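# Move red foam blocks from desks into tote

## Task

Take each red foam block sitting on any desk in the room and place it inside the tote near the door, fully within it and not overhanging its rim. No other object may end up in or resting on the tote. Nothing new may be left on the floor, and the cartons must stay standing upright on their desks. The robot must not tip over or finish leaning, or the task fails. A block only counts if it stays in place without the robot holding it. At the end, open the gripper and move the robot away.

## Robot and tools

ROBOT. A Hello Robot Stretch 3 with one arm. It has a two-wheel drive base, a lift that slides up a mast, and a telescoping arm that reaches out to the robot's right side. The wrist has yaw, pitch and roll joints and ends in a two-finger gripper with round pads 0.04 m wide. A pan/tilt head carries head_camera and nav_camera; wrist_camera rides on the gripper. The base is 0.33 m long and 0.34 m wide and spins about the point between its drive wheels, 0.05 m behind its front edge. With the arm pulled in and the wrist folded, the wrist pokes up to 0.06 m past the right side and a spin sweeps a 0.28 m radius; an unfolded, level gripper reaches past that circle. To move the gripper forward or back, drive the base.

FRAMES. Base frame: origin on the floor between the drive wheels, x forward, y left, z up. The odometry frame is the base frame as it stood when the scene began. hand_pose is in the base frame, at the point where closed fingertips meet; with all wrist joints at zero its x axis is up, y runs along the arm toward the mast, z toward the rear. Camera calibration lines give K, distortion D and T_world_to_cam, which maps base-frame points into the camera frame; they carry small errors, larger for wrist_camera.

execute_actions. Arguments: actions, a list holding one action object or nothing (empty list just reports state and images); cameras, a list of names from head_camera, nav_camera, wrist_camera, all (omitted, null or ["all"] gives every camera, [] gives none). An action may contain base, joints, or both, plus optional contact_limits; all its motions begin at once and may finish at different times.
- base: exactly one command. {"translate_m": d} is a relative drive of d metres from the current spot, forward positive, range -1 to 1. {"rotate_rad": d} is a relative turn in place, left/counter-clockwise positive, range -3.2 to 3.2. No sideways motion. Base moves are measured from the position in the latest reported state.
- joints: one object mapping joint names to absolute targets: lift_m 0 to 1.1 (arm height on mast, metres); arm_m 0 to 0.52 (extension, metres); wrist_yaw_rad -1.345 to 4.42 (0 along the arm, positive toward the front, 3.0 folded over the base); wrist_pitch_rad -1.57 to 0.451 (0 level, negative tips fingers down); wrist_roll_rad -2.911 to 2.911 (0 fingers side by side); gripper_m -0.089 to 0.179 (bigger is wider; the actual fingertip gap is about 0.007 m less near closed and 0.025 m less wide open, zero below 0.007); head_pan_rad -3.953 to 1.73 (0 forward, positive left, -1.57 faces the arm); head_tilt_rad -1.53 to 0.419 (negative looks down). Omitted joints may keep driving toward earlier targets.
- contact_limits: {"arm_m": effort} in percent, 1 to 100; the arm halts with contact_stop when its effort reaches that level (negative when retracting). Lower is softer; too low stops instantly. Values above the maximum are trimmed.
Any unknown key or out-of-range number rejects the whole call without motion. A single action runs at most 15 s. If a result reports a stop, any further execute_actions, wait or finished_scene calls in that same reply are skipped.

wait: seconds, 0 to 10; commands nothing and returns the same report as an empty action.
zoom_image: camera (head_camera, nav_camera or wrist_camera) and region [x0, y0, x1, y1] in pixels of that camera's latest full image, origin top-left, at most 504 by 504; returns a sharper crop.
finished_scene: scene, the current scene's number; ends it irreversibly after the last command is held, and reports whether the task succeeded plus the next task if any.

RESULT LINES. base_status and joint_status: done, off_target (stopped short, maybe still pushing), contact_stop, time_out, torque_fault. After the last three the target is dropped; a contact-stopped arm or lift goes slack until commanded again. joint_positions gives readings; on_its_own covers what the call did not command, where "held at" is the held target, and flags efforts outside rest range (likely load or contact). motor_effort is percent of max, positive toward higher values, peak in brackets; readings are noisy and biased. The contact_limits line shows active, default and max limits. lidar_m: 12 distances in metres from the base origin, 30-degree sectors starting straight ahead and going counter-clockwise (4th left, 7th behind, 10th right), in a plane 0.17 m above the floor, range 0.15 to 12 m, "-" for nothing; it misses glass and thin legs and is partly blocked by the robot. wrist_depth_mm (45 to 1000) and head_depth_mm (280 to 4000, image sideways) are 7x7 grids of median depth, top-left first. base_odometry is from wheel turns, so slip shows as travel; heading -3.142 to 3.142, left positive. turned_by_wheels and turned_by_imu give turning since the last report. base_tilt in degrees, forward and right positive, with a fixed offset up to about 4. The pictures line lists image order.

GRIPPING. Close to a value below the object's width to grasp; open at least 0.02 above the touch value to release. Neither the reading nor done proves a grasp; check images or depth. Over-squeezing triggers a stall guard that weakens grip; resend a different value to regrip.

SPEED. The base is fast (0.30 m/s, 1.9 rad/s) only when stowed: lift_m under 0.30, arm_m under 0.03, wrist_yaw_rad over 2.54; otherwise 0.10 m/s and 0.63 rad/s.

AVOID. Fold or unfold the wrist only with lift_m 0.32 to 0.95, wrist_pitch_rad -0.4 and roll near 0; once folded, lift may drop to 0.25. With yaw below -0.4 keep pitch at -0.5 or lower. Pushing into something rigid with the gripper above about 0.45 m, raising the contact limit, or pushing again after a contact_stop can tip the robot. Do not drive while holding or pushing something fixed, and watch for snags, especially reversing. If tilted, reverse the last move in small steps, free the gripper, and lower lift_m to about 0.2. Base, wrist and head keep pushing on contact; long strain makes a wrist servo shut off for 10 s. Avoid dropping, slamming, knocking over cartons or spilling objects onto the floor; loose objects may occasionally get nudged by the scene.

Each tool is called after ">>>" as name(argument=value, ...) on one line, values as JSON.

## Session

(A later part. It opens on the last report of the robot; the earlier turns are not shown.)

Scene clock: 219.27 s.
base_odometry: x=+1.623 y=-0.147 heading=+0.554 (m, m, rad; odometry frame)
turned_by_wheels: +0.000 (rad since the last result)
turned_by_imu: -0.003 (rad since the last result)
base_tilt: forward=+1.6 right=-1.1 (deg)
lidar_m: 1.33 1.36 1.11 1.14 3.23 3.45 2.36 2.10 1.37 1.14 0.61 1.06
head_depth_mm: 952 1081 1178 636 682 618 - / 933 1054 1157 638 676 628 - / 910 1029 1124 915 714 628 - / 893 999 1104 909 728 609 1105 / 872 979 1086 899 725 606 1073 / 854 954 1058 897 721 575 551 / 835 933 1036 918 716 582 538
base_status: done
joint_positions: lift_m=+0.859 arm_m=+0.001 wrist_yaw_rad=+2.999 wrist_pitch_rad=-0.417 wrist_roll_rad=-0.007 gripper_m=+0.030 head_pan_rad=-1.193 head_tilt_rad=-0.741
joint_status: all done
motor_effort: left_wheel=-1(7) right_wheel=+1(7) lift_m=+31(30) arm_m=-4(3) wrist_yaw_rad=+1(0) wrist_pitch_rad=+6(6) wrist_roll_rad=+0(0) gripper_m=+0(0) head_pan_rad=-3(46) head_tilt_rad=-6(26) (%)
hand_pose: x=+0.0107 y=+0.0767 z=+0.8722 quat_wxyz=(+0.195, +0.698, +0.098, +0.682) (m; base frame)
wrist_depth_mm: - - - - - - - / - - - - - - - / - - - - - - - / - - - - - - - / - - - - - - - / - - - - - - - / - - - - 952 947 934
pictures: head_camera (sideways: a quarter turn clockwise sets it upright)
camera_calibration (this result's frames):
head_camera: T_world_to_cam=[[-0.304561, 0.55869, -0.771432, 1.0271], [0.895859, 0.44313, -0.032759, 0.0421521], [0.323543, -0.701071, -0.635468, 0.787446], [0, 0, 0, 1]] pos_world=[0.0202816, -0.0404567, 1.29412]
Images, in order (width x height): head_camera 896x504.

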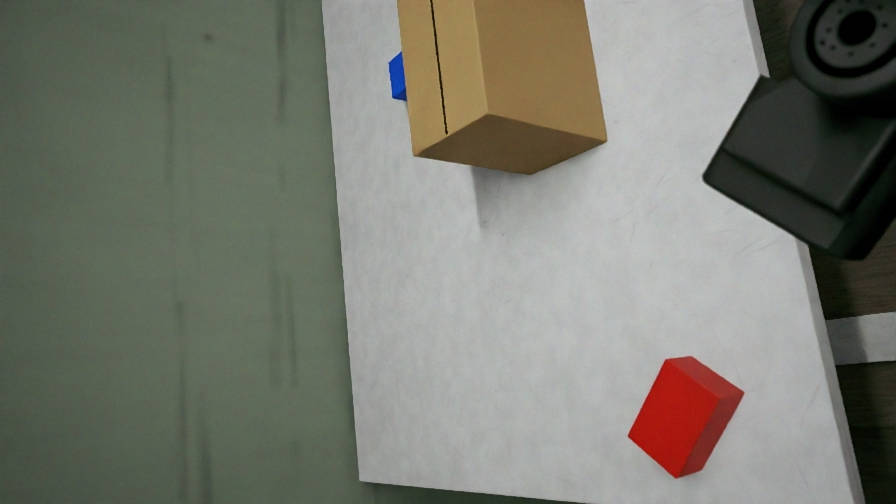

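>>> execute_actions(actions=[{"base": {"rotate_rad": 0.69}, "joints": {"lift_m": 0.91, "arm_m": 0.40, "wrist_yaw_rad": -1.25, "wrist_pitch_rad": -0.52, "head_pan_rad": -2.1, "head_tilt_rad": -0.6}}], cameras=["wrist_camera", "head_camera"])

Scene clock: 229.77 s.
base_odometry: x=+1.623 y=-0.147 heading=+1.244 (m, m, rad; odometry frame)
turned_by_wheels: +0.690 (rad since the last result)
turned_by_imu: +0.703 (rad since the last result)
base_tilt: forward=+1.6 right=-1.1 (deg)
lidar_m: 1.36 1.11 1.20 3.21 3.23 2.36 2.10 1.36 1.08 0.61 1.11 1.40
head_depth_mm: 1091 1223 1388 790 750 701 - / 1040 1161 1298 1131 689 719 - / 992 1099 1230 1120 645 - - / 947 1043 1160 1106 - - 558 / 913 997 1102 1157 - 650 555 / 874 955 1041 - 820 662 554 / 839 913 974 995 818 658 532
base_status: done
joint_positions: lift_m=+0.909 arm_m=+0.400 wrist_yaw_rad=-1.248 wrist_pitch_rad=-0.533 wrist_roll_rad=-0.007 gripper_m=+0.030 head_pan_rad=-2.093 head_tilt_rad=-0.606
joint_status: all done
motor_effort: left_wheel=-2(5) right_wheel=+2(7) lift_m=+31(27) arm_m=+3(3) wrist_yaw_rad=-3(1) wrist_pitch_rad=+4(5) wrist_roll_rad=+0(0) gripper_m=+0(1) head_pan_rad=-4(46) head_tilt_rad=+5(22) (%)
hand_pose: x=-0.2192 y=-0.6107 z=+0.8971 quat_wxyz=(+0.447, -0.245, -0.661, -0.551) (m; base frame)
wrist_depth_mm: 415 542 794 - 871 367 - / 418 557 722 730 651 273 294 / 429 555 588 529 511 218 209 / 437 502 479 459 421 189 178 / 423 415 406 393 275 209 190 / 368 359 352 335 312 244 228 / 322 315 305 298 294 277 276
pictures: head_camera (sideways: a quarter turn clockwise sets it upright), wrist_camera
camera_calibration (this result's frames):
head_camera: T_world_to_cam=[[0.193777, 0.491053, -0.849304, 1.12559], [0.901409, -0.430788, -0.0434085, 0.0559895], [-0.387186, -0.757159, -0.526116, 0.649519], [0, 0, 0, 1]] pos_world=[-0.017098, -0.0368141, 1.30012]
wrist_camera: T_world_to_cam=[[-0.188835, 0.978887, -0.0782342, 0.624029], [0.655728, 0.0663881, -0.752073, 0.887737], [-0.731001, -0.193318, -0.65442, 0.477035], [0, 0, 0, 1]] pos_world=[-0.115562, -0.57757, 1.02864]
Images, in order (width x height): head_camera 896x504, wrist_camera 644x364.

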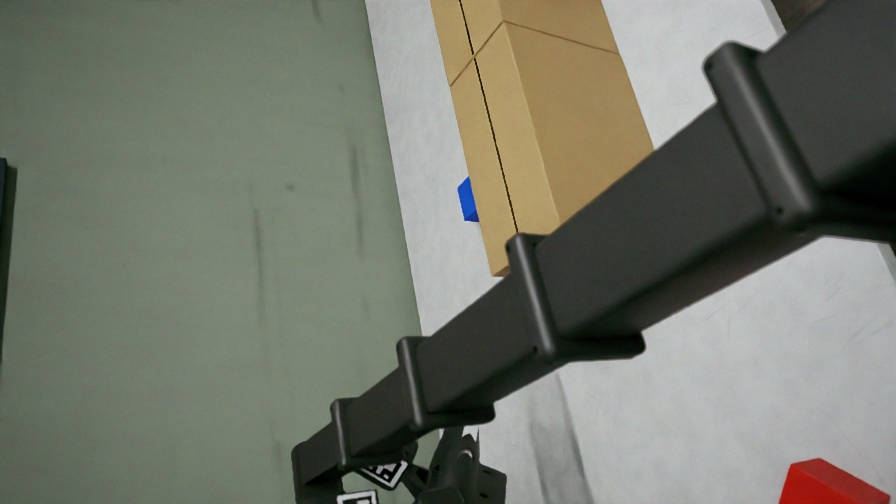

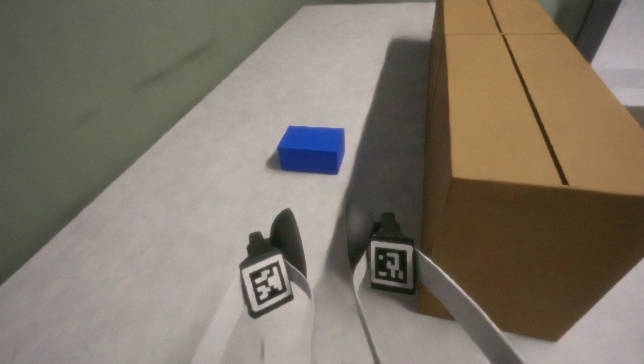

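>>> execute_actions(actions=[{"joints": {"arm_m": 0.193, "wrist_yaw_rad": 0.85, "wrist_pitch_rad": -1.2, "gripper_m": 0.14}}], cameras=["wrist_camera"])

Scene clock: 233.30 s.
base_odometry: x=+1.623 y=-0.147 heading=+1.244 (m, m, rad; odometry frame)
turned_by_wheels: +0.000 (rad since the last result)
turned_by_imu: -0.001 (rad since the last result)
base_tilt: forward=+1.8 right=-1.1 (deg)
lidar_m: 1.36 1.11 1.21 3.22 3.20 2.36 2.11 1.37 1.08 0.61 1.11 1.40
head_depth_mm: 1094 1220 1381 789 749 701 - / 1041 1157 1301 1131 688 717 - / 992 1101 1232 1117 638 - - / 948 1047 1162 1111 - - 557 / 912 996 1106 1153 - 664 556 / 874 955 1053 - 782 661 554 / 839 915 1006 - - 620 533
base_status: not commanded
joint_positions: lift_m=+0.909 arm_m=+0.193 wrist_yaw_rad=+0.848 wrist_pitch_rad=-1.202 wrist_roll_rad=-0.007 gripper_m=+0.140 head_pan_rad=-2.093 head_tilt_rad=-0.606
joint_status: all done
motor_effort: left_wheel=-1(2) right_wheel=+2(2) lift_m=+31(31) arm_m=-4(4) wrist_yaw_rad=+2(5) wrist_pitch_rad=+0(4) wrist_roll_rad=+0(0) gripper_m=+0(82) head_pan_rad=-3(4) head_tilt_rad=+5(4) (%)
hand_pose: x=+0.0309 y=-0.3846 z=+0.8003 quat_wxyz=(+0.698, +0.605, -0.364, -0.123) (m; base frame)
wrist_depth_mm: - - - - 277 280 280 / - - - - 270 269 271 / - - - 261 260 261 261 / 954 944 256 208 253 255 254 / 939 940 247 202 246 - 248 / 938 926 241 199 238 240 242 / 878 880 235 234 233 235 235
pictures: wrist_camera
camera_calibration (this result's frames):
wrist_camera: T_world_to_cam=[[-0.767446, -0.640791, 0.0203254, -0.241555], [-0.632115, 0.751, -0.190866, 0.489869], [0.107041, -0.159327, -0.981406, 0.889061], [0, 0, 0, 1]] pos_world=[0.0291071, -0.381027, 0.970938]
Images, in order (width x height): wrist_camera 644x364.

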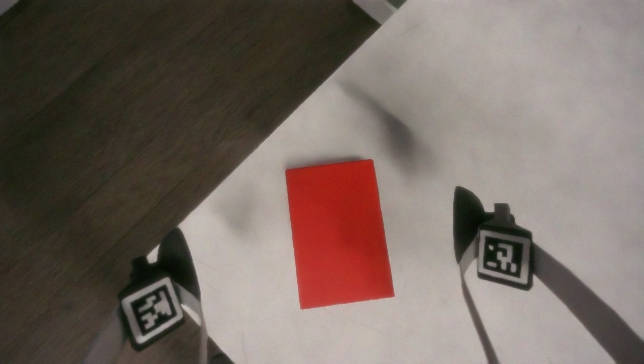

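>>> execute_actions(actions=[{"joints": {"arm_m": 0.206, "lift_m": 0.857, "gripper_m": 0.115}}], cameras=[])

>>> execute_actions(actions=[{"joints": {"gripper_m": 0.03}}], cameras=["wrist_camera"])

Scene clock: 236.40 s.
base_odometry: x=+1.623 y=-0.147 heading=+1.244 (m, m, rad; odometry frame)
turned_by_wheels: +0.000 (rad since the last result)
turned_by_imu: -0.001 (rad since the last result)
base_tilt: forward=+1.7 right=-1.1 (deg)
lidar_m: 1.36 1.11 1.21 3.23 3.19 2.37 2.11 1.36 1.07 0.61 1.10 1.40
head_depth_mm: 1093 1221 1385 788 752 681 1237 / 1042 1155 1307 1124 688 680 608 / 994 1098 1232 1123 647 691 - / 950 1048 1164 1107 654 - - / 912 997 1107 1101 - 629 555 / 874 953 1052 1115 - 660 553 / 839 914 1001 1078 - - 532
base_status: not commanded
joint_positions: lift_m=+0.858 arm_m=+0.206 wrist_yaw_rad=+0.848 wrist_pitch_rad=-1.202 wrist_roll_rad=-0.007 gripper_m=+0.115 head_pan_rad=-2.093 head_tilt_rad=-0.606
joint_status: all done
motor_effort: left_wheel=-2(2) right_wheel=+2(2) lift_m=+8(30) arm_m=+4(4) wrist_yaw_rad=+2(1) wrist_pitch_rad=+0(0) wrist_roll_rad=+0(0) gripper_m=-1(79) head_pan_rad=-4(3) head_tilt_rad=+5(4) (%)
hand_pose: x=+0.0308 y=-0.3970 z=+0.7487 quat_wxyz=(+0.698, +0.605, -0.364, -0.123) (m; base frame)
wrist_depth_mm: - - - - 221 222 221 / 976 961 950 214 214 214 214 / 953 955 956 209 209 208 209 / 907 908 201 157 202 202 202 / 887 198 196 152 195 199 197 / 850 192 190 148 189 190 192 / 821 188 186 145 185 187 186
pictures: none
No camera images: the call's "cameras" was empty. Leave "cameras" out to get every camera's image.

Scene clock: 237.73 s.
base_odometry: x=+1.623 y=-0.147 heading=+1.244 (m, m, rad; odometry frame)
turned_by_wheels: +0.000 (rad since the last result)
turned_by_imu: +0.000 (rad since the last result)
base_tilt: forward=+1.7 right=-1.2 (deg)
lidar_m: 1.36 1.11 1.21 3.21 3.19 2.36 2.11 1.36 1.08 0.61 1.10 1.40
head_depth_mm: 1092 1229 1387 789 748 682 1236 / 1038 1154 1301 1132 688 679 607 / 992 1098 1228 1119 646 695 - / 951 1046 1165 1109 652 - - / 910 998 1109 1098 - 629 555 / 877 953 1051 1115 - 663 552 / 842 914 1000 1075 - - 529
base_status: not commanded
joint_positions: lift_m=+0.858 arm_m=+0.206 wrist_yaw_rad=+0.848 wrist_pitch_rad=-1.202 wrist_roll_rad=-0.007 gripper_m=+0.031 head_pan_rad=-2.093 head_tilt_rad=-0.606
joint_status: all done
motor_effort: left_wheel=-2(2) right_wheel=+2(2) lift_m=+8(7) arm_m=+4(4) wrist_yaw_rad=+2(1) wrist_pitch_rad=+1(1) wrist_roll_rad=+0(0) gripper_m=-13(89) head_pan_rad=-4(4) head_tilt_rad=+4(5) (%)
hand_pose: x=+0.0308 y=-0.3970 z=+0.7487 quat_wxyz=(+0.698, +0.605, -0.364, -0.123) (m; base frame)
wrist_depth_mm: - - - - 221 221 222 / 958 948 977 215 213 215 215 / 942 943 939 208 208 209 208 / 907 919 201 153 202 202 202 / 870 197 196 149 196 196 197 / 871 191 - 146 189 191 191 / 850 188 185 143 185 186 187
pictures: wrist_camera
camera_calibration (this result's frames):
wrist_camera: T_world_to_cam=[[-0.767439, -0.640797, 0.0203919, -0.248574], [-0.632177, 0.751055, -0.190441, 0.488991], [0.106718, -0.159043, -0.981487, 0.836609], [0, 0, 0, 1]] pos_world=[0.0290818, -0.393488, 0.919313]
Images, in order (width x height): wrist_camera 644x364.

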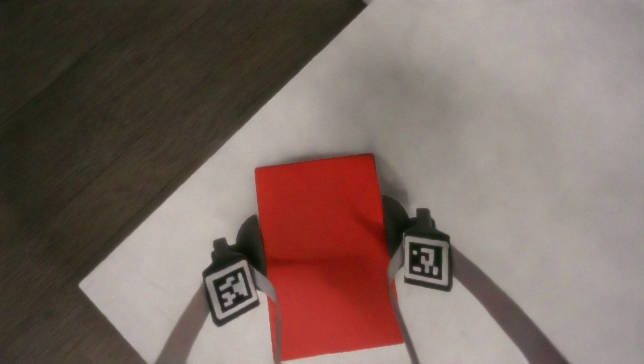

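>>> execute_actions(actions=[{"base": {"rotate_rad": -0.90}, "joints": {"lift_m": 0.875, "arm_m": 0.0, "wrist_pitch_rad": -0.4, "wrist_yaw_rad": 3.0, "head_pan_rad": -3.0, "head_tilt_rad": -0.6}}], cameras=["nav_camera"])

>>> execute_actions(actions=[{"base": {"translate_m": -0.52}, "joints": {"lift_m": 0.29}}], cameras=["nav_camera"])

Scene clock: 251.47 s.
base_odometry: x=+1.623 y=-0.147 heading=+0.344 (m, m, rad; odometry frame)
turned_by_wheels: -0.900 (rad since the last result)
turned_by_imu: -0.920 (rad since the last result)
base_tilt: forward=+1.7 right=-1.1 (deg)
lidar_m: 1.16 1.37 1.36 1.10 2.42 3.23 2.92 2.10 2.38 1.28 1.05 0.61
head_depth_mm: 3318 3704 3809 2542 1954 - - / 2991 3360 3576 2531 1890 - - / 2744 3060 3293 2487 1867 1553 1224 / 2521 2824 3059 2461 1863 1493 1250 / 2366 2564 2895 2453 1843 1485 1246 / 2078 2301 2495 2414 1821 1464 1267 / 2053 2159 2399 2306 1811 1477 1258
base_status: done
joint_positions: lift_m=+0.874 arm_m=+0.001 wrist_yaw_rad=+2.998 wrist_pitch_rad=-0.422 wrist_roll_rad=-0.007 gripper_m=+0.031 head_pan_rad=-2.993 head_tilt_rad=-0.606
joint_status: all done
motor_effort: left_wheel=+0(5) right_wheel=-2(7) lift_m=+31(37) arm_m=-3(4) wrist_yaw_rad=+2(4) wrist_pitch_rad=+7(7) wrist_roll_rad=+0(0) gripper_m=-13(14) head_pan_rad=-4(46) head_tilt_rad=+5(4) (%)
hand_pose: x=+0.0108 y=+0.0761 z=+0.8861 quat_wxyz=(+0.197, +0.698, +0.099, +0.682) (m; base frame)
wrist_depth_mm: - - - - - - - / - - - - - - - / - - - - - - - / - - - 154 - - - / - - - 149 - - - / - - - 146 - - - / - - - 143 965 953 936
pictures: nav_camera (sideways: a quarter turn counterclockwise sets it upright)
camera_calibration (this result's frames):
nav_camera: T_world_to_cam=[[-0.554238, -0.137662, 0.820895, -1.02598], [-0.218878, 0.975624, 0.0158314, 0.0327031], [-0.803064, -0.170901, -0.570859, 0.702636], [0, 0, 0, 1]] pos_world=[0.00278308, -0.0530628, 1.24281]
Images, in order (width x height): nav_camera 672x504.

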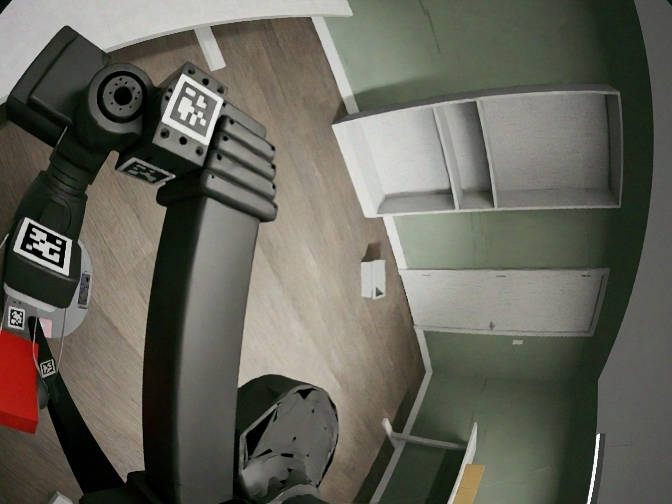

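Scene clock: 258.27 s.
base_odometry: x=+1.134 y=-0.322 heading=+0.344 (m, m, rad; odometry frame)
turned_by_wheels: +0.000 (rad since the last result)
turned_by_imu: +0.001 (rad since the last result)
base_tilt: forward=+1.7 right=-1.1 (deg)
lidar_m: 1.61 1.71 1.26 1.22 2.84 2.97 2.49 1.87 1.74 1.34 1.46 1.06
head_depth_mm: 2868 3216 3490 2548 1904 1523 1272 / 2545 2885 3222 2508 1901 1513 1263 / 2369 2605 2918 2502 1877 1503 1255 / 2153 2383 2661 2444 1859 1492 1248 / 2041 2227 2459 2437 1838 1484 1247 / 1908 2075 2269 2363 1833 1471 1240 / 1764 1841 1980 2107 1822 1460 1233
base_status: done
joint_positions: lift_m=+0.291 arm_m=+0.001 wrist_yaw_rad=+2.999 wrist_pitch_rad=-0.421 wrist_roll_rad=-0.007 gripper_m=+0.031 head_pan_rad=-2.993 head_tilt_rad=-0.605
joint_status: all done
motor_effort: left_wheel=+1(7) right_wheel=-2(5) lift_m=+8(26) arm_m=-4(3) wrist_yaw_rad=+1(2) wrist_pitch_rad=+7(7) wrist_roll_rad=+0(0) gripper_m=-14(13) head_pan_rad=-3(4) head_tilt_rad=+3(4) (%)
hand_pose: x=+0.0106 y=+0.0762 z=+0.3027 quat_wxyz=(+0.197, +0.698, +0.099, +0.682) (m; base frame)
wrist_depth_mm: - - - - - - - / - - - - - - - / - - - 937 885 825 784 / 855 791 718 154 680 645 630 / 672 651 - 150 536 544 527 / 552 530 - 146 449 465 454 / 469 476 - 143 412 408 399
pictures: nav_camera (sideways: a quarter turn counterclockwise sets it upright)
camera_calibration (this result's frames):
nav_camera: T_world_to_cam=[[-0.553418, -0.137506, 0.821475, -1.02674], [-0.218806, 0.975639, 0.0159049, 0.032607], [-0.80365, -0.170941, -0.570023, 0.701552], [0, 0, 0, 1]] pos_world=[0.00272045, -0.0530716, 1.24282]
Images, in order (width x height): nav_camera 672x504.

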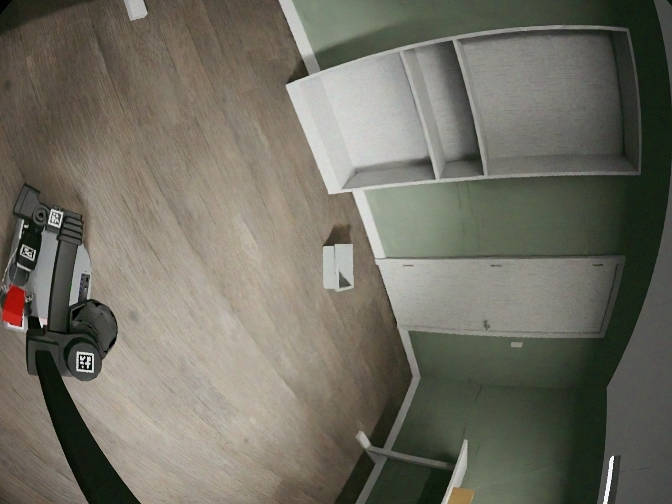

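Clear path. Fast reverse 1.0 m.

>>> execute_actions(actions=[{"base": {"translate_m": -1.0}, "joints": {"head_pan_rad": -2.7, "head_tilt_rad": -0.95}}], cameras=["head_camera"])

Scene clock: 264.10 s.
base_odometry: x=+0.192 y=-0.660 heading=+0.344 (m, m, rad; odometry frame)
turned_by_wheels: +0.000 (rad since the last result)
turned_by_imu: +0.003 (rad since the last result)
base_tilt: forward=+1.7 right=-1.1 (deg)
lidar_m: 2.02 1.95 2.05 2.63 2.55 2.10 1.67 1.40 1.09 1.37 1.79 2.21
head_depth_mm: 1484 1752 1965 1655 1430 1252 1112 / 1413 1677 1928 1661 1429 1251 - / 1366 1593 1862 1659 1400 1243 - / 1326 1542 1813 1658 1388 1242 - / 1272 1471 1740 1637 1412 1246 1149 / 1231 1406 1658 1641 1417 1230 1117 / 1186 1362 1567 1538 1409 1233 1097
base_status: done
joint_positions: lift_m=+0.291 arm_m=+0.001 wrist_yaw_rad=+2.999 wrist_pitch_rad=-0.421 wrist_roll_rad=-0.007 gripper_m=+0.031 head_pan_rad=-2.707 head_tilt_rad=-0.939
joint_status: all done
motor_effort: left_wheel=+0(5) right_wheel=-1(7) lift_m=+8(8) arm_m=-3(3) wrist_yaw_rad=+2(1) wrist_pitch_rad=+7(7) wrist_roll_rad=+0(0) gripper_m=-13(14) head_pan_rad=+4(29) head_tilt_rad=-6(38) (%)
hand_pose: x=+0.0106 y=+0.0762 z=+0.3027 quat_wxyz=(+0.197, +0.698, +0.099, +0.682) (m; base frame)
wrist_depth_mm: - - - - - - - / - - - - - - - / - - - 940 881 824 780 / 851 800 721 154 685 656 618 / 665 640 - 150 540 551 521 / 550 540 - 146 452 467 451 / 473 477 - 142 407 409 393
pictures: head_camera (sideways: a quarter turn clockwise sets it upright)
camera_calibration (this result's frames):
head_camera: T_world_to_cam=[[0.667032, 0.394499, -0.632012, 0.839487], [0.49766, -0.867223, -0.0160816, 0.0228627], [-0.55444, -0.3038, -0.774792, 0.974004], [0, 0, 0, 1]] pos_world=[-0.0313161, -0.0154473, 1.28558]
Images, in order (width x height): head_camera 896x504.

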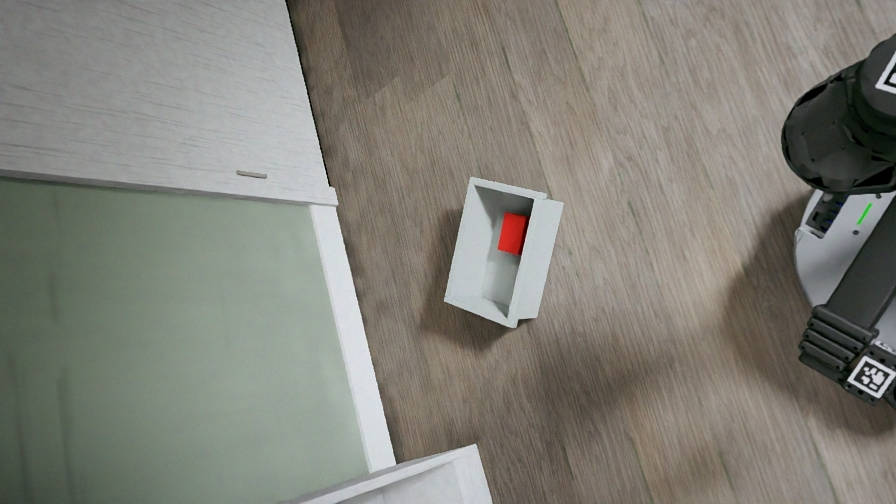

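>>> execute_actions(actions=[{"base": {"translate_m": -0.761}, "joints": {"lift_m": 0.295, "head_pan_rad": -1.57, "head_tilt_rad": -1.2}}], cameras=[])

>>> execute_actions(actions=[{"joints": {"lift_m": 0.34, "arm_m": 0.06}}], cameras=[])

>>> execute_actions(actions=[{"joints": {"wrist_yaw_rad": 0.245, "arm_m": 0.259}}], cameras=[])

>>> execute_actions(actions=[{"joints": {"wrist_pitch_rad": -1.2, "lift_m": 0.28}}], cameras=["wrist_camera", "head_camera"])

Scene clock: 273.80 s.
base_odometry: x=-0.524 y=-0.916 heading=+0.344 (m, m, rad; odometry frame)
turned_by_wheels: +0.000 (rad since the last result)
turned_by_imu: +0.001 (rad since the last result)
base_tilt: forward=+1.7 right=-1.1 (deg)
lidar_m: 2.79 2.27 2.43 2.11 1.53 1.96 1.06 0.88 0.89 0.86 1.52 2.37
head_depth_mm: 922 1068 1272 1383 1283 1179 1118 / 1007 1184 1428 1400 1284 1194 - / 1026 1268 1500 1409 1269 - - / 900 1104 1431 1401 1269 - 800 / 1297 1536 1489 1404 1282 1175 1090 / 1484 1592 1553 1403 1280 1176 1085 / 1505 1642 1542 1399 1276 1173 1088
base_status: done
joint_positions: lift_m=+0.294 arm_m=+0.001 wrist_yaw_rad=+2.999 wrist_pitch_rad=-0.421 wrist_roll_rad=-0.007 gripper_m=+0.031 head_pan_rad=-1.576 head_tilt_rad=-1.186
joint_status: all done
motor_effort: left_wheel=+1(7) right_wheel=-1(7) lift_m=+31(32) arm_m=-4(4) wrist_yaw_rad=+2(1) wrist_pitch_rad=+7(7) wrist_roll_rad=+0(0) gripper_m=-13(14) head_pan_rad=+4(50) head_tilt_rad=-8(34) (%)
hand_pose: x=+0.0106 y=+0.0762 z=+0.3063 quat_wxyz=(+0.197, +0.698, +0.099, +0.682) (m; base frame)
wrist_depth_mm: - - - - - - - / - - - - - - - / - - - 921 887 834 797 / 854 808 733 154 673 659 635 / 683 646 - 150 543 556 533 / 556 538 - 146 456 474 457 / 478 482 - 142 408 411 398
pictures: none
No camera images: the call's "cameras" was empty. Leave "cameras" out to get every camera's image.

Scene clock: 275.40 s.
base_odometry: x=-0.524 y=-0.916 heading=+0.344 (m, m, rad; odometry frame)
turned_by_wheels: +0.000 (rad since the last result)
turned_by_imu: +0.000 (rad since the last result)
base_tilt: forward=+1.7 right=-1.1 (deg)
lidar_m: 2.78 2.28 2.43 2.10 1.53 1.96 1.06 0.88 0.90 0.86 1.51 2.37
head_depth_mm: 927 1068 1270 1381 1281 1178 1113 / 1009 1182 1422 1401 1284 1192 - / 1027 1263 1508 1402 1291 - - / 900 1104 1431 1393 1311 - 788 / 1299 1538 1497 1405 1276 1176 1089 / 1491 1598 1541 1395 1274 1174 1087 / 1503 1649 1545 1399 1272 1174 1086
base_status: not commanded
joint_positions: lift_m=+0.339 arm_m=+0.060 wrist_yaw_rad=+2.999 wrist_pitch_rad=-0.421 wrist_roll_rad=-0.007 gripper_m=+0.031 head_pan_rad=-1.576 head_tilt_rad=-1.186
joint_status: all done
motor_effort: left_wheel=+1(0) right_wheel=-1(1) lift_m=+31(30) arm_m=+3(4) wrist_yaw_rad=+2(1) wrist_pitch_rad=+7(7) wrist_roll_rad=+0(0) gripper_m=-15(15) head_pan_rad=+4(5) head_tilt_rad=-9(9) (%)
hand_pose: x=+0.0106 y=+0.0171 z=+0.3513 quat_wxyz=(+0.197, +0.698, +0.099, +0.682) (m; base frame)
wrist_depth_mm: - - - - - - - / - - - - - - - / - - - - 966 919 860 / 946 865 795 154 758 726 702 / 747 709 645 150 605 604 591 / 617 592 - 146 501 521 513 / 527 532 - 143 458 452 437
pictures: none
No camera images: the call's "cameras" was empty. Leave "cameras" out to get every camera's image.

Scene clock: 278.10 s.
base_odometry: x=-0.524 y=-0.916 heading=+0.344 (m, m, rad; odometry frame)
turned_by_wheels: +0.000 (rad since the last result)
turned_by_imu: +0.000 (rad since the last result)
base_tilt: forward=+1.6 right=-1.1 (deg)
lidar_m: 2.78 2.27 2.43 2.11 1.53 1.96 1.06 0.87 0.89 0.86 1.51 2.37
head_depth_mm: 926 1065 1274 1386 1281 1182 1114 / 1005 1188 1431 1398 1281 1190 - / 1025 1264 1500 1448 1260 - - / 898 1106 1364 1349 1246 - - / 1298 1546 1493 1397 1283 1179 1085 / 1498 1593 1555 1400 1274 1174 1085 / 1503 1633 1544 1392 1276 1177 1089
base_status: not commanded
joint_positions: lift_m=+0.339 arm_m=+0.259 wrist_yaw_rad=+0.247 wrist_pitch_rad=-0.421 wrist_roll_rad=-0.007 gripper_m=+0.031 head_pan_rad=-1.576 head_tilt_rad=-1.186
joint_status: all done
motor_effort: left_wheel=+0(1) right_wheel=-1(1) lift_m=+30(31) arm_m=+4(4) wrist_yaw_rad=-3(1) wrist_pitch_rad=+7(7) wrist_roll_rad=+0(0) gripper_m=-14(13) head_pan_rad=+4(4) head_tilt_rad=-9(9) (%)
hand_pose: x=+0.0333 y=-0.6210 z=+0.3513 quat_wxyz=(+0.707, +0.232, -0.665, -0.061) (m; base frame)
wrist_depth_mm: - 918 939 358 454 448 377 / - - - 395 499 495 403 / - - 882 449 568 515 426 / 933 897 754 154 628 547 450 / 743 704 687 150 593 569 477 / 609 599 - 146 499 514 477 / 525 514 482 143 446 450 437
pictures: none
No camera images: the call's "cameras" was empty. Leave "cameras" out to get every camera's image.

Scene clock: 279.47 s.
base_odometry: x=-0.524 y=-0.916 heading=+0.344 (m, m, rad; odometry frame)
turned_by_wheels: +0.000 (rad since the last result)
turned_by_imu: +0.000 (rad since the last result)
base_tilt: forward=+1.7 right=-1.1 (deg)
lidar_m: 2.78 2.28 2.43 2.11 1.53 1.96 1.06 0.88 0.90 0.41 1.51 2.37
head_depth_mm: 922 1069 1274 1387 1280 1180 1117 / 1006 1188 1426 1403 1283 1195 - / 1024 1264 1503 1444 1258 - - / 899 1105 1433 1425 1242 - - / 1298 1554 1505 1399 1282 1177 1089 / 1491 1588 1544 1400 1274 1175 1088 / 1502 1644 1548 1399 1278 1170 1088
base_status: not commanded
joint_positions: lift_m=+0.281 arm_m=+0.259 wrist_yaw_rad=+0.247 wrist_pitch_rad=-1.202 wrist_roll_rad=-0.007 gripper_m=+0.031 head_pan_rad=-1.576 head_tilt_rad=-1.186
joint_status: all done
motor_effort: left_wheel=+0(0) right_wheel=-1(1) lift_m=+8(28) arm_m=+3(4) wrist_yaw_rad=-2(3) wrist_pitch_rad=+0(6) wrist_roll_rad=+0(0) gripper_m=-14(14) head_pan_rad=+4(4) head_tilt_rad=-9(9) (%)
hand_pose: x=-0.0046 y=-0.4714 z=+0.1717 quat_wxyz=(+0.630, +0.470, -0.527, -0.324) (m; base frame)
wrist_depth_mm: 377 375 376 376 378 379 376 / 363 363 367 365 365 370 365 / 352 354 352 355 356 357 356 / 343 345 227 153 232 345 349 / 334 335 226 150 217 341 334 / 325 327 - 147 219 326 327 / 319 318 272 142 256 317 319
pictures: head_camera (sideways: a quarter turn clockwise sets it upright), wrist_camera
camera_calibration (this result's frames):
head_camera: T_world_to_cam=[[-0.0720027, 0.902508, -0.424611, 0.573811], [0.99661, 0.0820894, 0.00548206, -0.00825604], [0.0398036, -0.422776, -0.905359, 1.14009], [0, 0, 0, 1]] pos_world=[0.0041642, -0.0351875, 1.27589]
wrist_camera: T_world_to_cam=[[-0.995347, -0.0941752, 0.0203865, -0.0549733], [-0.0963362, 0.976956, -0.190462, 0.521582], [-0.00197989, -0.19154, -0.981483, 0.246402], [0, 0, 0, 1]] pos_world=[-0.00398246, -0.467544, 0.342302]
Images, in order (width x height): head_camera 896x504, wrist_camera 644x364.

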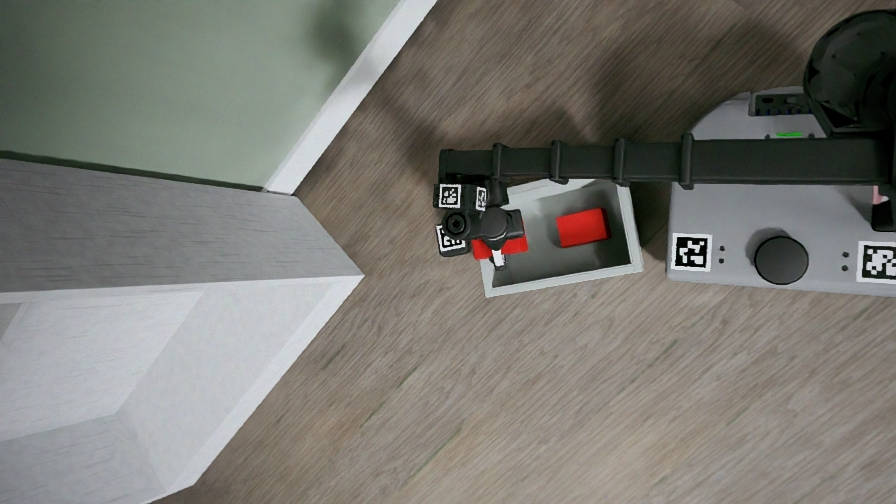

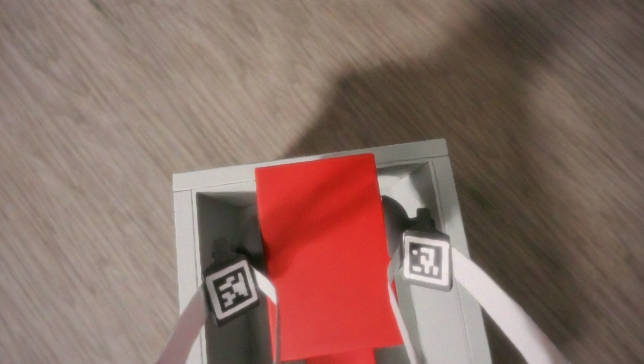

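>>> execute_actions(actions=[{"joints": {"lift_m": 0.142, "arm_m": 0.242}}], cameras=[])

>>> execute_actions(actions=[{"joints": {"gripper_m": 0.095}}], cameras=["wrist_camera"])

Scene clock: 283.90 s.
base_odometry: x=-0.524 y=-0.916 heading=+0.344 (m, m, rad; odometry frame)
turned_by_wheels: +0.000 (rad since the last result)
turned_by_imu: -0.001 (rad since the last result)
base_tilt: forward=+1.7 right=-1.1 (deg)
lidar_m: 2.77 2.27 2.43 2.11 1.53 1.96 1.06 0.87 0.89 0.86 1.52 2.36
head_depth_mm: 925 1068 1277 1384 1285 1180 1103 / 1005 1182 1429 1396 1284 1194 - / 1025 1265 1501 1402 1273 - - / 900 1105 1434 1420 1242 - - / 1297 1534 1493 1406 1275 1176 1090 / 1497 1589 1540 1402 1278 1172 1087 / 1498 1655 1544 1397 1277 1181 1091
base_status: not commanded
joint_positions: lift_m=+0.143 arm_m=+0.242 wrist_yaw_rad=+0.247 wrist_pitch_rad=-1.203 wrist_roll_rad=-0.007 gripper_m=+0.031 head_pan_rad=-1.576 head_tilt_rad=-1.186
joint_status: all done
motor_effort: left_wheel=+0(0) right_wheel=-1(1) lift_m=+8(8) arm_m=-4(5) wrist_yaw_rad=-2(3) wrist_pitch_rad=+1(1) wrist_roll_rad=+0(0) gripper_m=-14(14) head_pan_rad=+4(4) head_tilt_rad=-9(10) (%)
hand_pose: x=-0.0046 y=-0.4547 z=+0.0336 quat_wxyz=(+0.630, +0.470, -0.527, -0.324) (m; base frame)
wrist_depth_mm: 160 93 94 95 96 103 95 / 102 104 111 120 130 129 95 / 108 135 160 179 196 141 97 / 105 145 202 154 203 146 99 / 104 139 197 149 197 152 102 / 102 134 - 146 190 146 104 / 100 123 186 143 187 181 107
pictures: none
No camera images: the call's "cameras" was empty. Leave "cameras" out to get every camera's image.

Scene clock: 285.03 s.
base_odometry: x=-0.524 y=-0.916 heading=+0.344 (m, m, rad; odometry frame)
turned_by_wheels: +0.000 (rad since the last result)
turned_by_imu: +0.000 (rad since the last result)
base_tilt: forward=+1.8 right=-1.1 (deg)
lidar_m: 2.78 2.28 2.43 2.11 1.53 1.96 1.06 0.87 0.89 0.87 1.52 2.37
head_depth_mm: 923 1069 1271 1383 1289 1174 1105 / 1009 1183 1425 1402 1279 1193 - / 1027 1266 1493 1408 1276 - - / 898 1099 1433 1411 1248 - - / 1297 1539 1500 1406 1278 1180 1093 / 1505 1599 1552 1397 1283 1172 1085 / 1499 1648 1535 1401 1270 1174 1087
base_status: not commanded
joint_positions: lift_m=+0.143 arm_m=+0.242 wrist_yaw_rad=+0.247 wrist_pitch_rad=-1.203 wrist_roll_rad=-0.007 gripper_m=+0.095 head_pan_rad=-1.576 head_tilt_rad=-1.186
joint_status: all done
motor_effort: left_wheel=+0(0) right_wheel=-1(1) lift_m=+8(8) arm_m=-3(4) wrist_yaw_rad=-3(2) wrist_pitch_rad=+1(1) wrist_roll_rad=+0(0) gripper_m=+0(80) head_pan_rad=+4(4) head_tilt_rad=-9(9) (%)
hand_pose: x=-0.0046 y=-0.4547 z=+0.0336 quat_wxyz=(+0.630, +0.470, -0.527, -0.324) (m; base frame)
wrist_depth_mm: 161 93 94 95 96 103 95 / 102 104 111 120 130 128 95 / 108 135 159 178 195 141 97 / 105 145 204 158 203 147 99 / 104 139 197 154 196 143 102 / 102 130 191 150 192 154 104 / 100 121 187 147 187 171 102
pictures: wrist_camera
camera_calibration (this result's frames):
wrist_camera: T_world_to_cam=[[-0.995345, -0.0941649, 0.0205083, -0.0506368], [-0.0963477, 0.977106, -0.189685, 0.479021], [-0.00217711, -0.190778, -0.981631, 0.114462], [0, 0, 0, 1]] pos_world=[-0.00399925, -0.450986, 0.204261]
Images, in order (width x height): wrist_camera 644x364.

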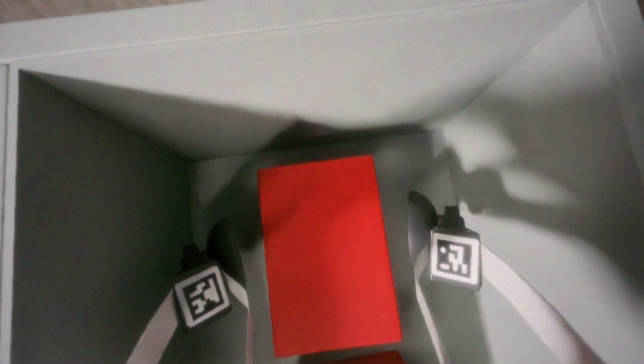

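>>> execute_actions(actions=[{"joints": {"lift_m": 0.25, "head_pan_rad": -3.1, "head_tilt_rad": -0.6}}], cameras=[])

>>> execute_actions(actions=[{"base": {"rotate_rad": -0.585}, "joints": {"lift_m": 0.325, "arm_m": 0.0, "wrist_pitch_rad": -0.4, "wrist_yaw_rad": 3.0, "gripper_m": 0.03}}], cameras=[])

>>> execute_actions(actions=[{"joints": {"lift_m": 0.294}}], cameras=["nav_camera"])

Scene clock: 292.13 s.
base_odometry: x=-0.524 y=-0.916 heading=+0.344 (m, m, rad; odometry frame)
turned_by_wheels: +0.000 (rad since the last result)
turned_by_imu: -0.001 (rad since the last result)
base_tilt: forward=+1.8 right=-1.1 (deg)
lidar_m: 2.78 2.29 2.43 2.11 1.53 1.96 1.06 0.87 0.89 0.89 1.51 2.37
head_depth_mm: 1415 1625 1903 2207 1901 1519 1270 / 1251 1420 1634 1932 1889 1506 1268 / 1104 1247 1412 1640 1794 1500 1258 / 1002 1109 1235 1399 1623 1502 1257 / 918 1008 1113 1245 1420 1485 1243 / 846 924 1012 1121 1254 1392 1238 / 787 850 926 1019 1127 1256 1229
base_status: not commanded
joint_positions: lift_m=+0.249 arm_m=+0.242 wrist_yaw_rad=+0.247 wrist_pitch_rad=-1.203 wrist_roll_rad=-0.007 gripper_m=+0.095 head_pan_rad=-3.093 head_tilt_rad=-0.606
joint_status: all done
motor_effort: left_wheel=+0(1) right_wheel=-1(1) lift_m=+31(30) arm_m=-4(3) wrist_yaw_rad=-3(3) wrist_pitch_rad=+1(1) wrist_roll_rad=-1(0) gripper_m=+0(1) head_pan_rad=-4(46) head_tilt_rad=+5(44) (%)
hand_pose: x=-0.0046 y=-0.4547 z=+0.1402 quat_wxyz=(+0.630, +0.470, -0.527, -0.324) (m; base frame)
wrist_depth_mm: 343 341 341 343 342 342 343 / 331 333 333 332 332 334 330 / 324 323 201 205 202 322 323 / 311 311 250 273 277 310 314 / 305 304 302 260 306 304 306 / 296 296 294 252 292 251 297 / 289 288 261 248 285 192 291
pictures: none
No camera images: the call's "cameras" was empty. Leave "cameras" out to get every camera's image.

Scene clock: 295.13 s.
base_odometry: x=-0.524 y=-0.916 heading=-0.241 (m, m, rad; odometry frame)
turned_by_wheels: -0.585 (rad since the last result)
turned_by_imu: -0.597 (rad since the last result)
base_tilt: forward=+1.8 right=-1.1 (deg)
lidar_m: 2.37 2.79 2.28 2.43 2.11 1.53 1.96 1.12 0.88 0.89 0.86 1.38
head_depth_mm: 1568 1680 1483 2036 1832 1525 1271 / 1608 1758 1927 2137 1877 1518 1261 / 1641 1791 1977 2196 1877 1501 1260 / 1677 1829 2009 2215 1863 1500 1250 / 1707 1874 2061 2240 1849 1487 1246 / 1736 1900 2084 2223 1820 1469 1238 / 1523 1614 1712 1815 1759 1470 1225
base_status: done
joint_positions: lift_m=+0.324 arm_m=+0.001 wrist_yaw_rad=+2.998 wrist_pitch_rad=-0.418 wrist_roll_rad=-0.007 gripper_m=+0.030 head_pan_rad=-3.093 head_tilt_rad=-0.606
joint_status: all done
motor_effort: left_wheel=+1(6) right_wheel=-2(5) lift_m=+30(31) arm_m=-3(3) wrist_yaw_rad=+2(1) wrist_pitch_rad=+6(6) wrist_roll_rad=+0(0) gripper_m=-1(80) head_pan_rad=-4(3) head_tilt_rad=+4(4) (%)
hand_pose: x=+0.0109 y=+0.0766 z=+0.3370 quat_wxyz=(+0.196, +0.698, +0.098, +0.682) (m; base frame)
wrist_depth_mm: - - - - - - - / - - - - - - - / - - - - 929 914 868 / 928 865 823 791 742 722 684 / 709 687 687 639 630 590 574 / 597 575 - 544 504 504 485 / 504 496 - - 450 438 429
pictures: none
No camera images: the call's "cameras" was empty. Leave "cameras" out to get every camera's image.

Scene clock: 296.20 s.
base_odometry: x=-0.524 y=-0.916 heading=-0.241 (m, m, rad; odometry frame)
turned_by_wheels: +0.000 (rad since the last result)
turned_by_imu: +0.000 (rad since the last result)
base_tilt: forward=+1.7 right=-1.1 (deg)
lidar_m: 2.37 2.78 2.28 2.43 2.11 1.53 1.96 1.11 0.88 0.89 0.86 1.37
head_depth_mm: 1574 1682 1476 2043 1837 1529 1268 / 1605 1751 1930 2144 1870 1517 1265 / 1644 1787 1971 2170 1873 1515 1254 / 1675 1836 2019 2220 1861 1490 1249 / 1711 1870 2062 2227 1844 1482 1245 / 1744 1892 2077 2202 1828 1469 1231 / 1529 1617 1711 1816 1766 1462 1225
base_status: not commanded
joint_positions: lift_m=+0.295 arm_m=+0.001 wrist_yaw_rad=+2.998 wrist_pitch_rad=-0.417 wrist_roll_rad=-0.007 gripper_m=+0.030 head_pan_rad=-3.093 head_tilt_rad=-0.606
joint_status: all done
motor_effort: left_wheel=+1(1) right_wheel=-2(2) lift_m=+8(30) arm_m=-4(4) wrist_yaw_rad=+2(2) wrist_pitch_rad=+6(6) wrist_roll_rad=+0(0) gripper_m=+0(1) head_pan_rad=-4(3) head_tilt_rad=+4(4) (%)
hand_pose: x=+0.0109 y=+0.0766 z=+0.3075 quat_wxyz=(+0.196, +0.698, +0.098, +0.682) (m; base frame)
wrist_depth_mm: - - - - - - - / - - - - - - - / - - - 948 879 862 778 / 840 785 772 734 689 653 649 / 675 650 634 606 586 556 538 / 564 537 - 519 471 464 453 / 477 481 - - 424 412 398
pictures: nav_camera (sideways: a quarter turn counterclockwise sets it upright)
camera_calibration (this result's frames):
nav_camera: T_world_to_cam=[[-0.565345, -0.0816575, 0.820803, -1.02579], [-0.120401, 0.992599, 0.0158197, 0.0321177], [-0.81602, -0.0898822, -0.570993, 0.702889], [0, 0, 0, 1]] pos_world=[-0.00248741, -0.0524663, 1.24281]
Images, in order (width x height): nav_camera 672x504.

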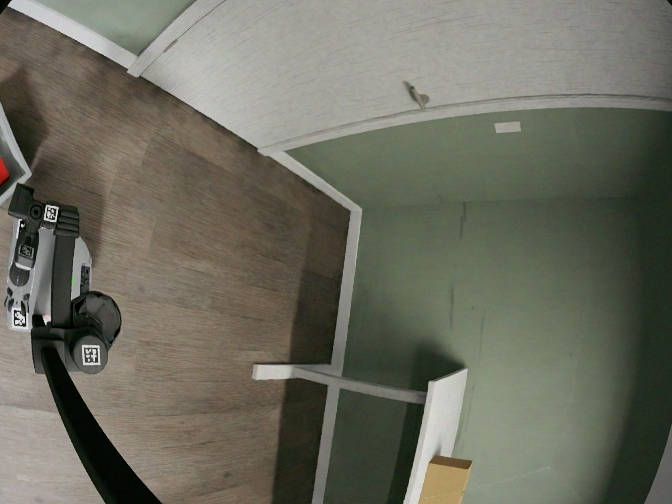

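>>> execute_actions(actions=[{"base": {"translate_m": -1.0}, "joints": {"head_pan_rad": 1.5, "head_tilt_rad": -0.35}}], cameras=["nav_camera"])

>>> execute_actions(actions=[{"base": {"translate_m": -0.45}}], cameras=["head_camera", "nav_camera"])

Scene clock: 303.83 s.
base_odometry: x=-1.495 y=-0.678 heading=-0.241 (m, m, rad; odometry frame)
turned_by_wheels: +0.000 (rad since the last result)
turned_by_imu: +0.002 (rad since the last result)
base_tilt: forward=+1.8 right=-1.1 (deg)
lidar_m: 3.77 3.25 2.67 1.69 0.65 0.63 0.96 0.98 0.78 0.74 0.81 1.26
head_depth_mm: 2514 2653 2802 2923 2644 1976 1536 / 2535 2661 2825 2984 2717 1964 1529 / 2545 2698 2848 3009 2683 1939 1517 / 2557 2731 2881 3074 2662 1918 1504 / 2581 2764 2894 1315 2498 1858 1492 / 2617 2743 2753 1013 761 1826 1472 / 2158 2239 2206 801 708 544 1425
base_status: done
joint_positions: lift_m=+0.295 arm_m=+0.001 wrist_yaw_rad=+2.999 wrist_pitch_rad=-0.417 wrist_roll_rad=-0.007 gripper_m=+0.030 head_pan_rad=+1.493 head_tilt_rad=-0.359
joint_status: all done
motor_effort: left_wheel=+1(6) right_wheel=-1(8) lift_m=+8(7) arm_m=-4(3) wrist_yaw_rad=+1(2) wrist_pitch_rad=+6(6) wrist_roll_rad=+0(0) gripper_m=+1(1) head_pan_rad=+4(47) head_tilt_rad=+7(30) (%)
hand_pose: x=+0.0107 y=+0.0767 z=+0.3075 quat_wxyz=(+0.196, +0.698, +0.098, +0.682) (m; base frame)
wrist_depth_mm: - - - - - - - / - - - - - - - / - - - 931 913 834 797 / 856 810 765 744 693 669 647 / 682 648 639 602 588 558 525 / 535 537 - 533 475 478 460 / 479 479 - - 422 408 404
pictures: nav_camera (sideways: a quarter turn counterclockwise sets it upright)
camera_calibration (this result's frames):
nav_camera: T_world_to_cam=[[-0.0266551, 0.354033, 0.934853, -1.17784], [0.999389, -0.0117306, 0.0329376, 0.00299337], [0.0226274, 0.93516, -0.353503, 0.414775], [0, 0, 0, 1]] pos_world=[-0.0437723, 0.0291482, 1.24763]
Images, in order (width x height): nav_camera 672x504.

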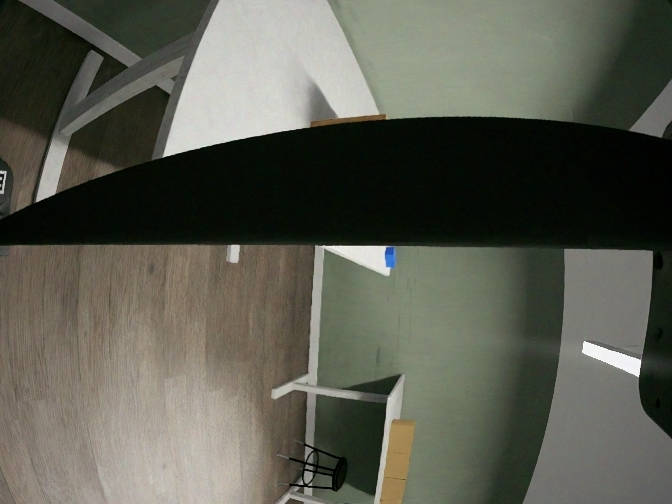

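Scene clock: 307.13 s.
base_odometry: x=-1.932 y=-0.570 heading=-0.241 (m, m, rad; odometry frame)
turned_by_wheels: +0.000 (rad since the last result)
turned_by_imu: +0.001 (rad since the last result)
base_tilt: forward=+1.7 right=-1.2 (deg)
lidar_m: 3.82 3.29 2.90 0.43 0.65 0.52 0.51 0.55 0.72 0.71 0.77 1.14
head_depth_mm: 2561 2684 2831 2982 776 549 425 / 2604 2718 2859 714 701 543 422 / 2599 2730 2827 694 702 537 418 / 2616 2754 2889 1219 743 532 414 / 2310 2519 2738 1195 731 527 412 / 1542 1625 1712 1161 719 522 409 / 1154 1199 1245 1143 709 515 405
base_status: done
joint_positions: lift_m=+0.295 arm_m=+0.001 wrist_yaw_rad=+2.999 wrist_pitch_rad=-0.417 wrist_roll_rad=-0.007 gripper_m=+0.030 head_pan_rad=+1.493 head_tilt_rad=-0.359
joint_status: not commanded
motor_effort: left_wheel=+0(6) right_wheel=-1(8) lift_m=+8(7) arm_m=-3(3) wrist_yaw_rad=+0(2) wrist_pitch_rad=+6(6) wrist_roll_rad=+0(0) gripper_m=+1(1) head_pan_rad=+4(4) head_tilt_rad=+6(6) (%)
hand_pose: x=+0.0107 y=+0.0767 z=+0.3075 quat_wxyz=(+0.196, +0.698, +0.098, +0.682) (m; base frame)
wrist_depth_mm: 626 - 422 - - - - / 646 - 466 - - - - / 649 - 512 957 888 842 787 / 621 753 562 734 657 683 645 / 587 594 594 600 599 546 534 / 542 542 - 513 467 471 458 / 476 482 - - 423 409 400
pictures: head_camera (sideways: a quarter turn clockwise sets it upright), nav_camera (sideways: a quarter turn counterclockwise sets it upright)
camera_calibration (this result's frames):
head_camera: T_world_to_cam=[[0.0535588, -0.304164, -0.951113, 1.25928], [-0.998054, 0.0141634, -0.0607316, 0.0901458], [0.0319434, 0.952514, -0.302814, 0.356382], [0, 0, 0, 1]] pos_world=[0.0111409, 0.0422918, 1.31111]
nav_camera: T_world_to_cam=[[-0.0266664, 0.354032, 0.934853, -1.17784], [0.999389, -0.0116988, 0.0329376, 0.00299338], [0.0225976, 0.93516, -0.353504, 0.414776], [0, 0, 0, 1]] pos_world=[-0.0437733, 0.0291466, 1.24763]
Images, in order (width x height): head_camera 896x504, nav_camera 672x504.

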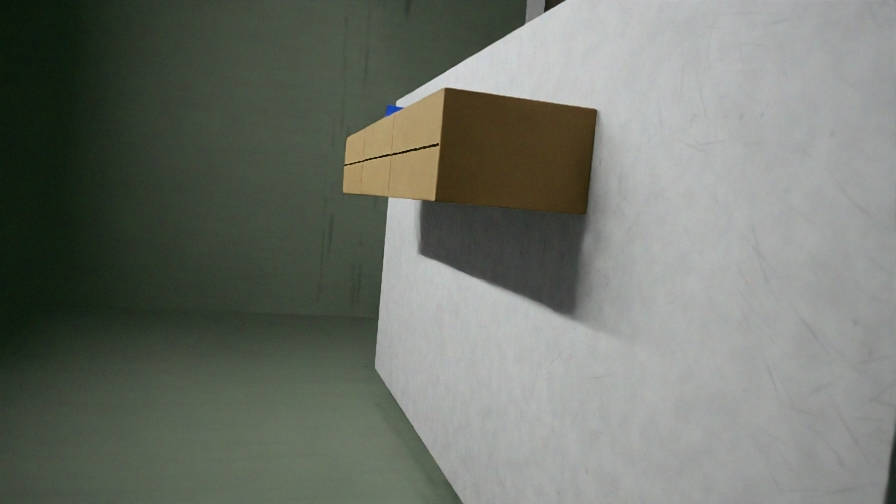

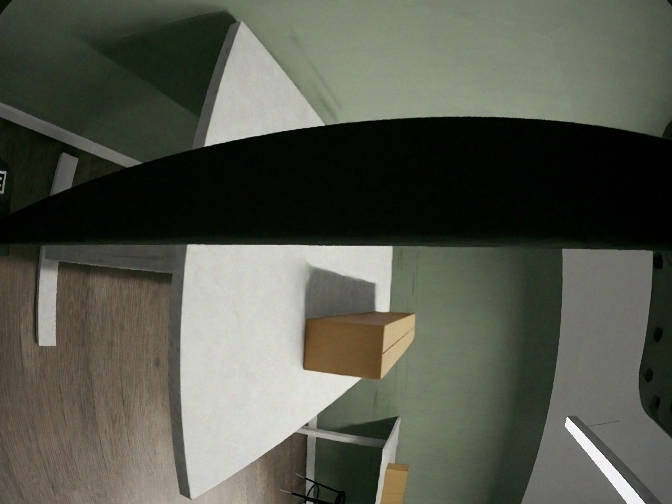

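>>> execute_actions(actions=[])

Scene clock: 307.90 s.
base_odometry: x=-1.932 y=-0.570 heading=-0.241 (m, m, rad; odometry frame)
turned_by_wheels: +0.000 (rad since the last result)
turned_by_imu: +0.000 (rad since the last result)
base_tilt: forward=+1.7 right=-1.0 (deg)
lidar_m: 3.82 3.28 2.89 0.43 0.65 0.52 0.51 0.55 0.72 0.71 0.77 1.14
head_depth_mm: 2560 2711 2835 2965 777 550 425 / 2587 2709 2889 713 702 543 422 / 2598 2781 2850 693 704 539 418 / 2653 2775 2932 1218 740 533 415 / 2307 2481 2718 1190 732 526 412 / 1542 1626 1716 1165 719 522 408 / 1158 1197 1253 1151 710 516 405
base_status: done
joint_positions: lift_m=+0.295 arm_m=+0.001 wrist_yaw_rad=+2.999 wrist_pitch_rad=-0.417 wrist_roll_rad=-0.007 gripper_m=+0.030 head_pan_rad=+1.493 head_tilt_rad=-0.359
joint_status: not commanded
motor_effort: left_wheel=+1(6) right_wheel=-1(8) lift_m=+8(7) arm_m=-4(3) wrist_yaw_rad=+1(2) wrist_pitch_rad=+6(6) wrist_roll_rad=+0(0) gripper_m=+0(1) head_pan_rad=+4(4) head_tilt_rad=+6(6) (%)
hand_pose: x=+0.0107 y=+0.0767 z=+0.3075 quat_wxyz=(+0.196, +0.698, +0.098, +0.682) (m; base frame)
wrist_depth_mm: 616 - 417 - - - - / 647 - 466 - - - - / 647 - 515 935 890 825 806 / 617 748 569 729 663 672 638 / 588 602 602 592 575 551 540 / 537 537 - 526 479 474 459 / 476 477 - - 423 410 402
pictures: head_camera (sideways: a quarter turn clockwise sets it upright), nav_camera (sideways: a quarter turn counterclockwise sets it upright), wrist_camera
camera_calibration (this result's frames):
head_camera: T_world_to_cam=[[0.0535588, -0.304164, -0.951113, 1.25928], [-0.998054, 0.0141635, -0.0607316, 0.0901458], [0.0319435, 0.952514, -0.302814, 0.356381], [0, 0, 0, 1]] pos_world=[0.0111409, 0.0422918, 1.31111]
nav_camera: T_world_to_cam=[[-0.0266664, 0.354032, 0.934853, -1.17784], [0.999389, -0.0116989, 0.0329376, 0.00299336], [0.0225977, 0.93516, -0.353503, 0.414776], [0, 0, 0, 1]] pos_world=[-0.0437733, 0.0291466, 1.24763]
wrist_camera: T_world_to_cam=[[0.960921, -0.260801, -0.0928099, 0.0357075], [-0.222061, -0.526032, -0.820963, 0.323896], [0.165287, 0.80949, -0.563389, 0.277633], [0, 0, 0, 1]] pos_world=[-0.00827664, -0.0450493, 0.425636]
Images, in order (width x height): head_camera 896x504, nav_camera 672x504, wrist_camera 644x364.

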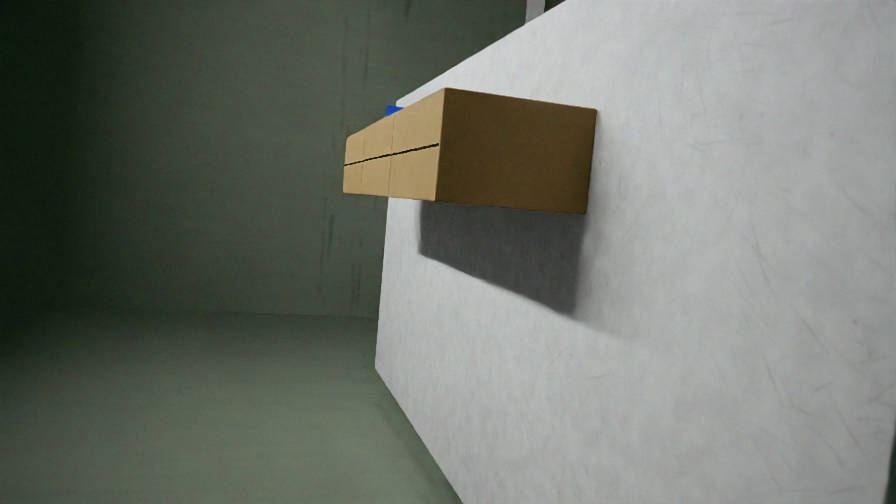

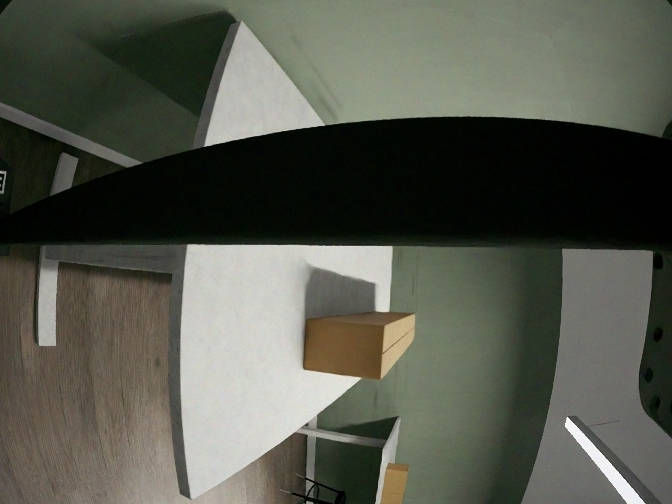

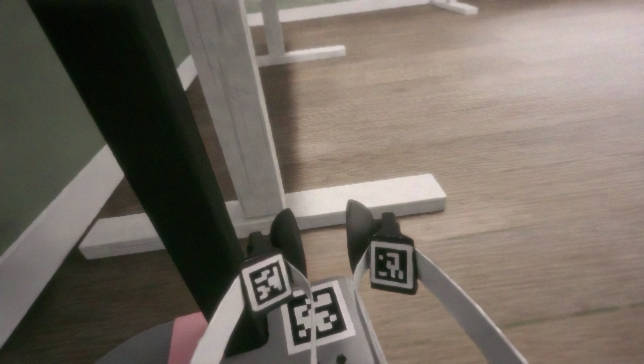

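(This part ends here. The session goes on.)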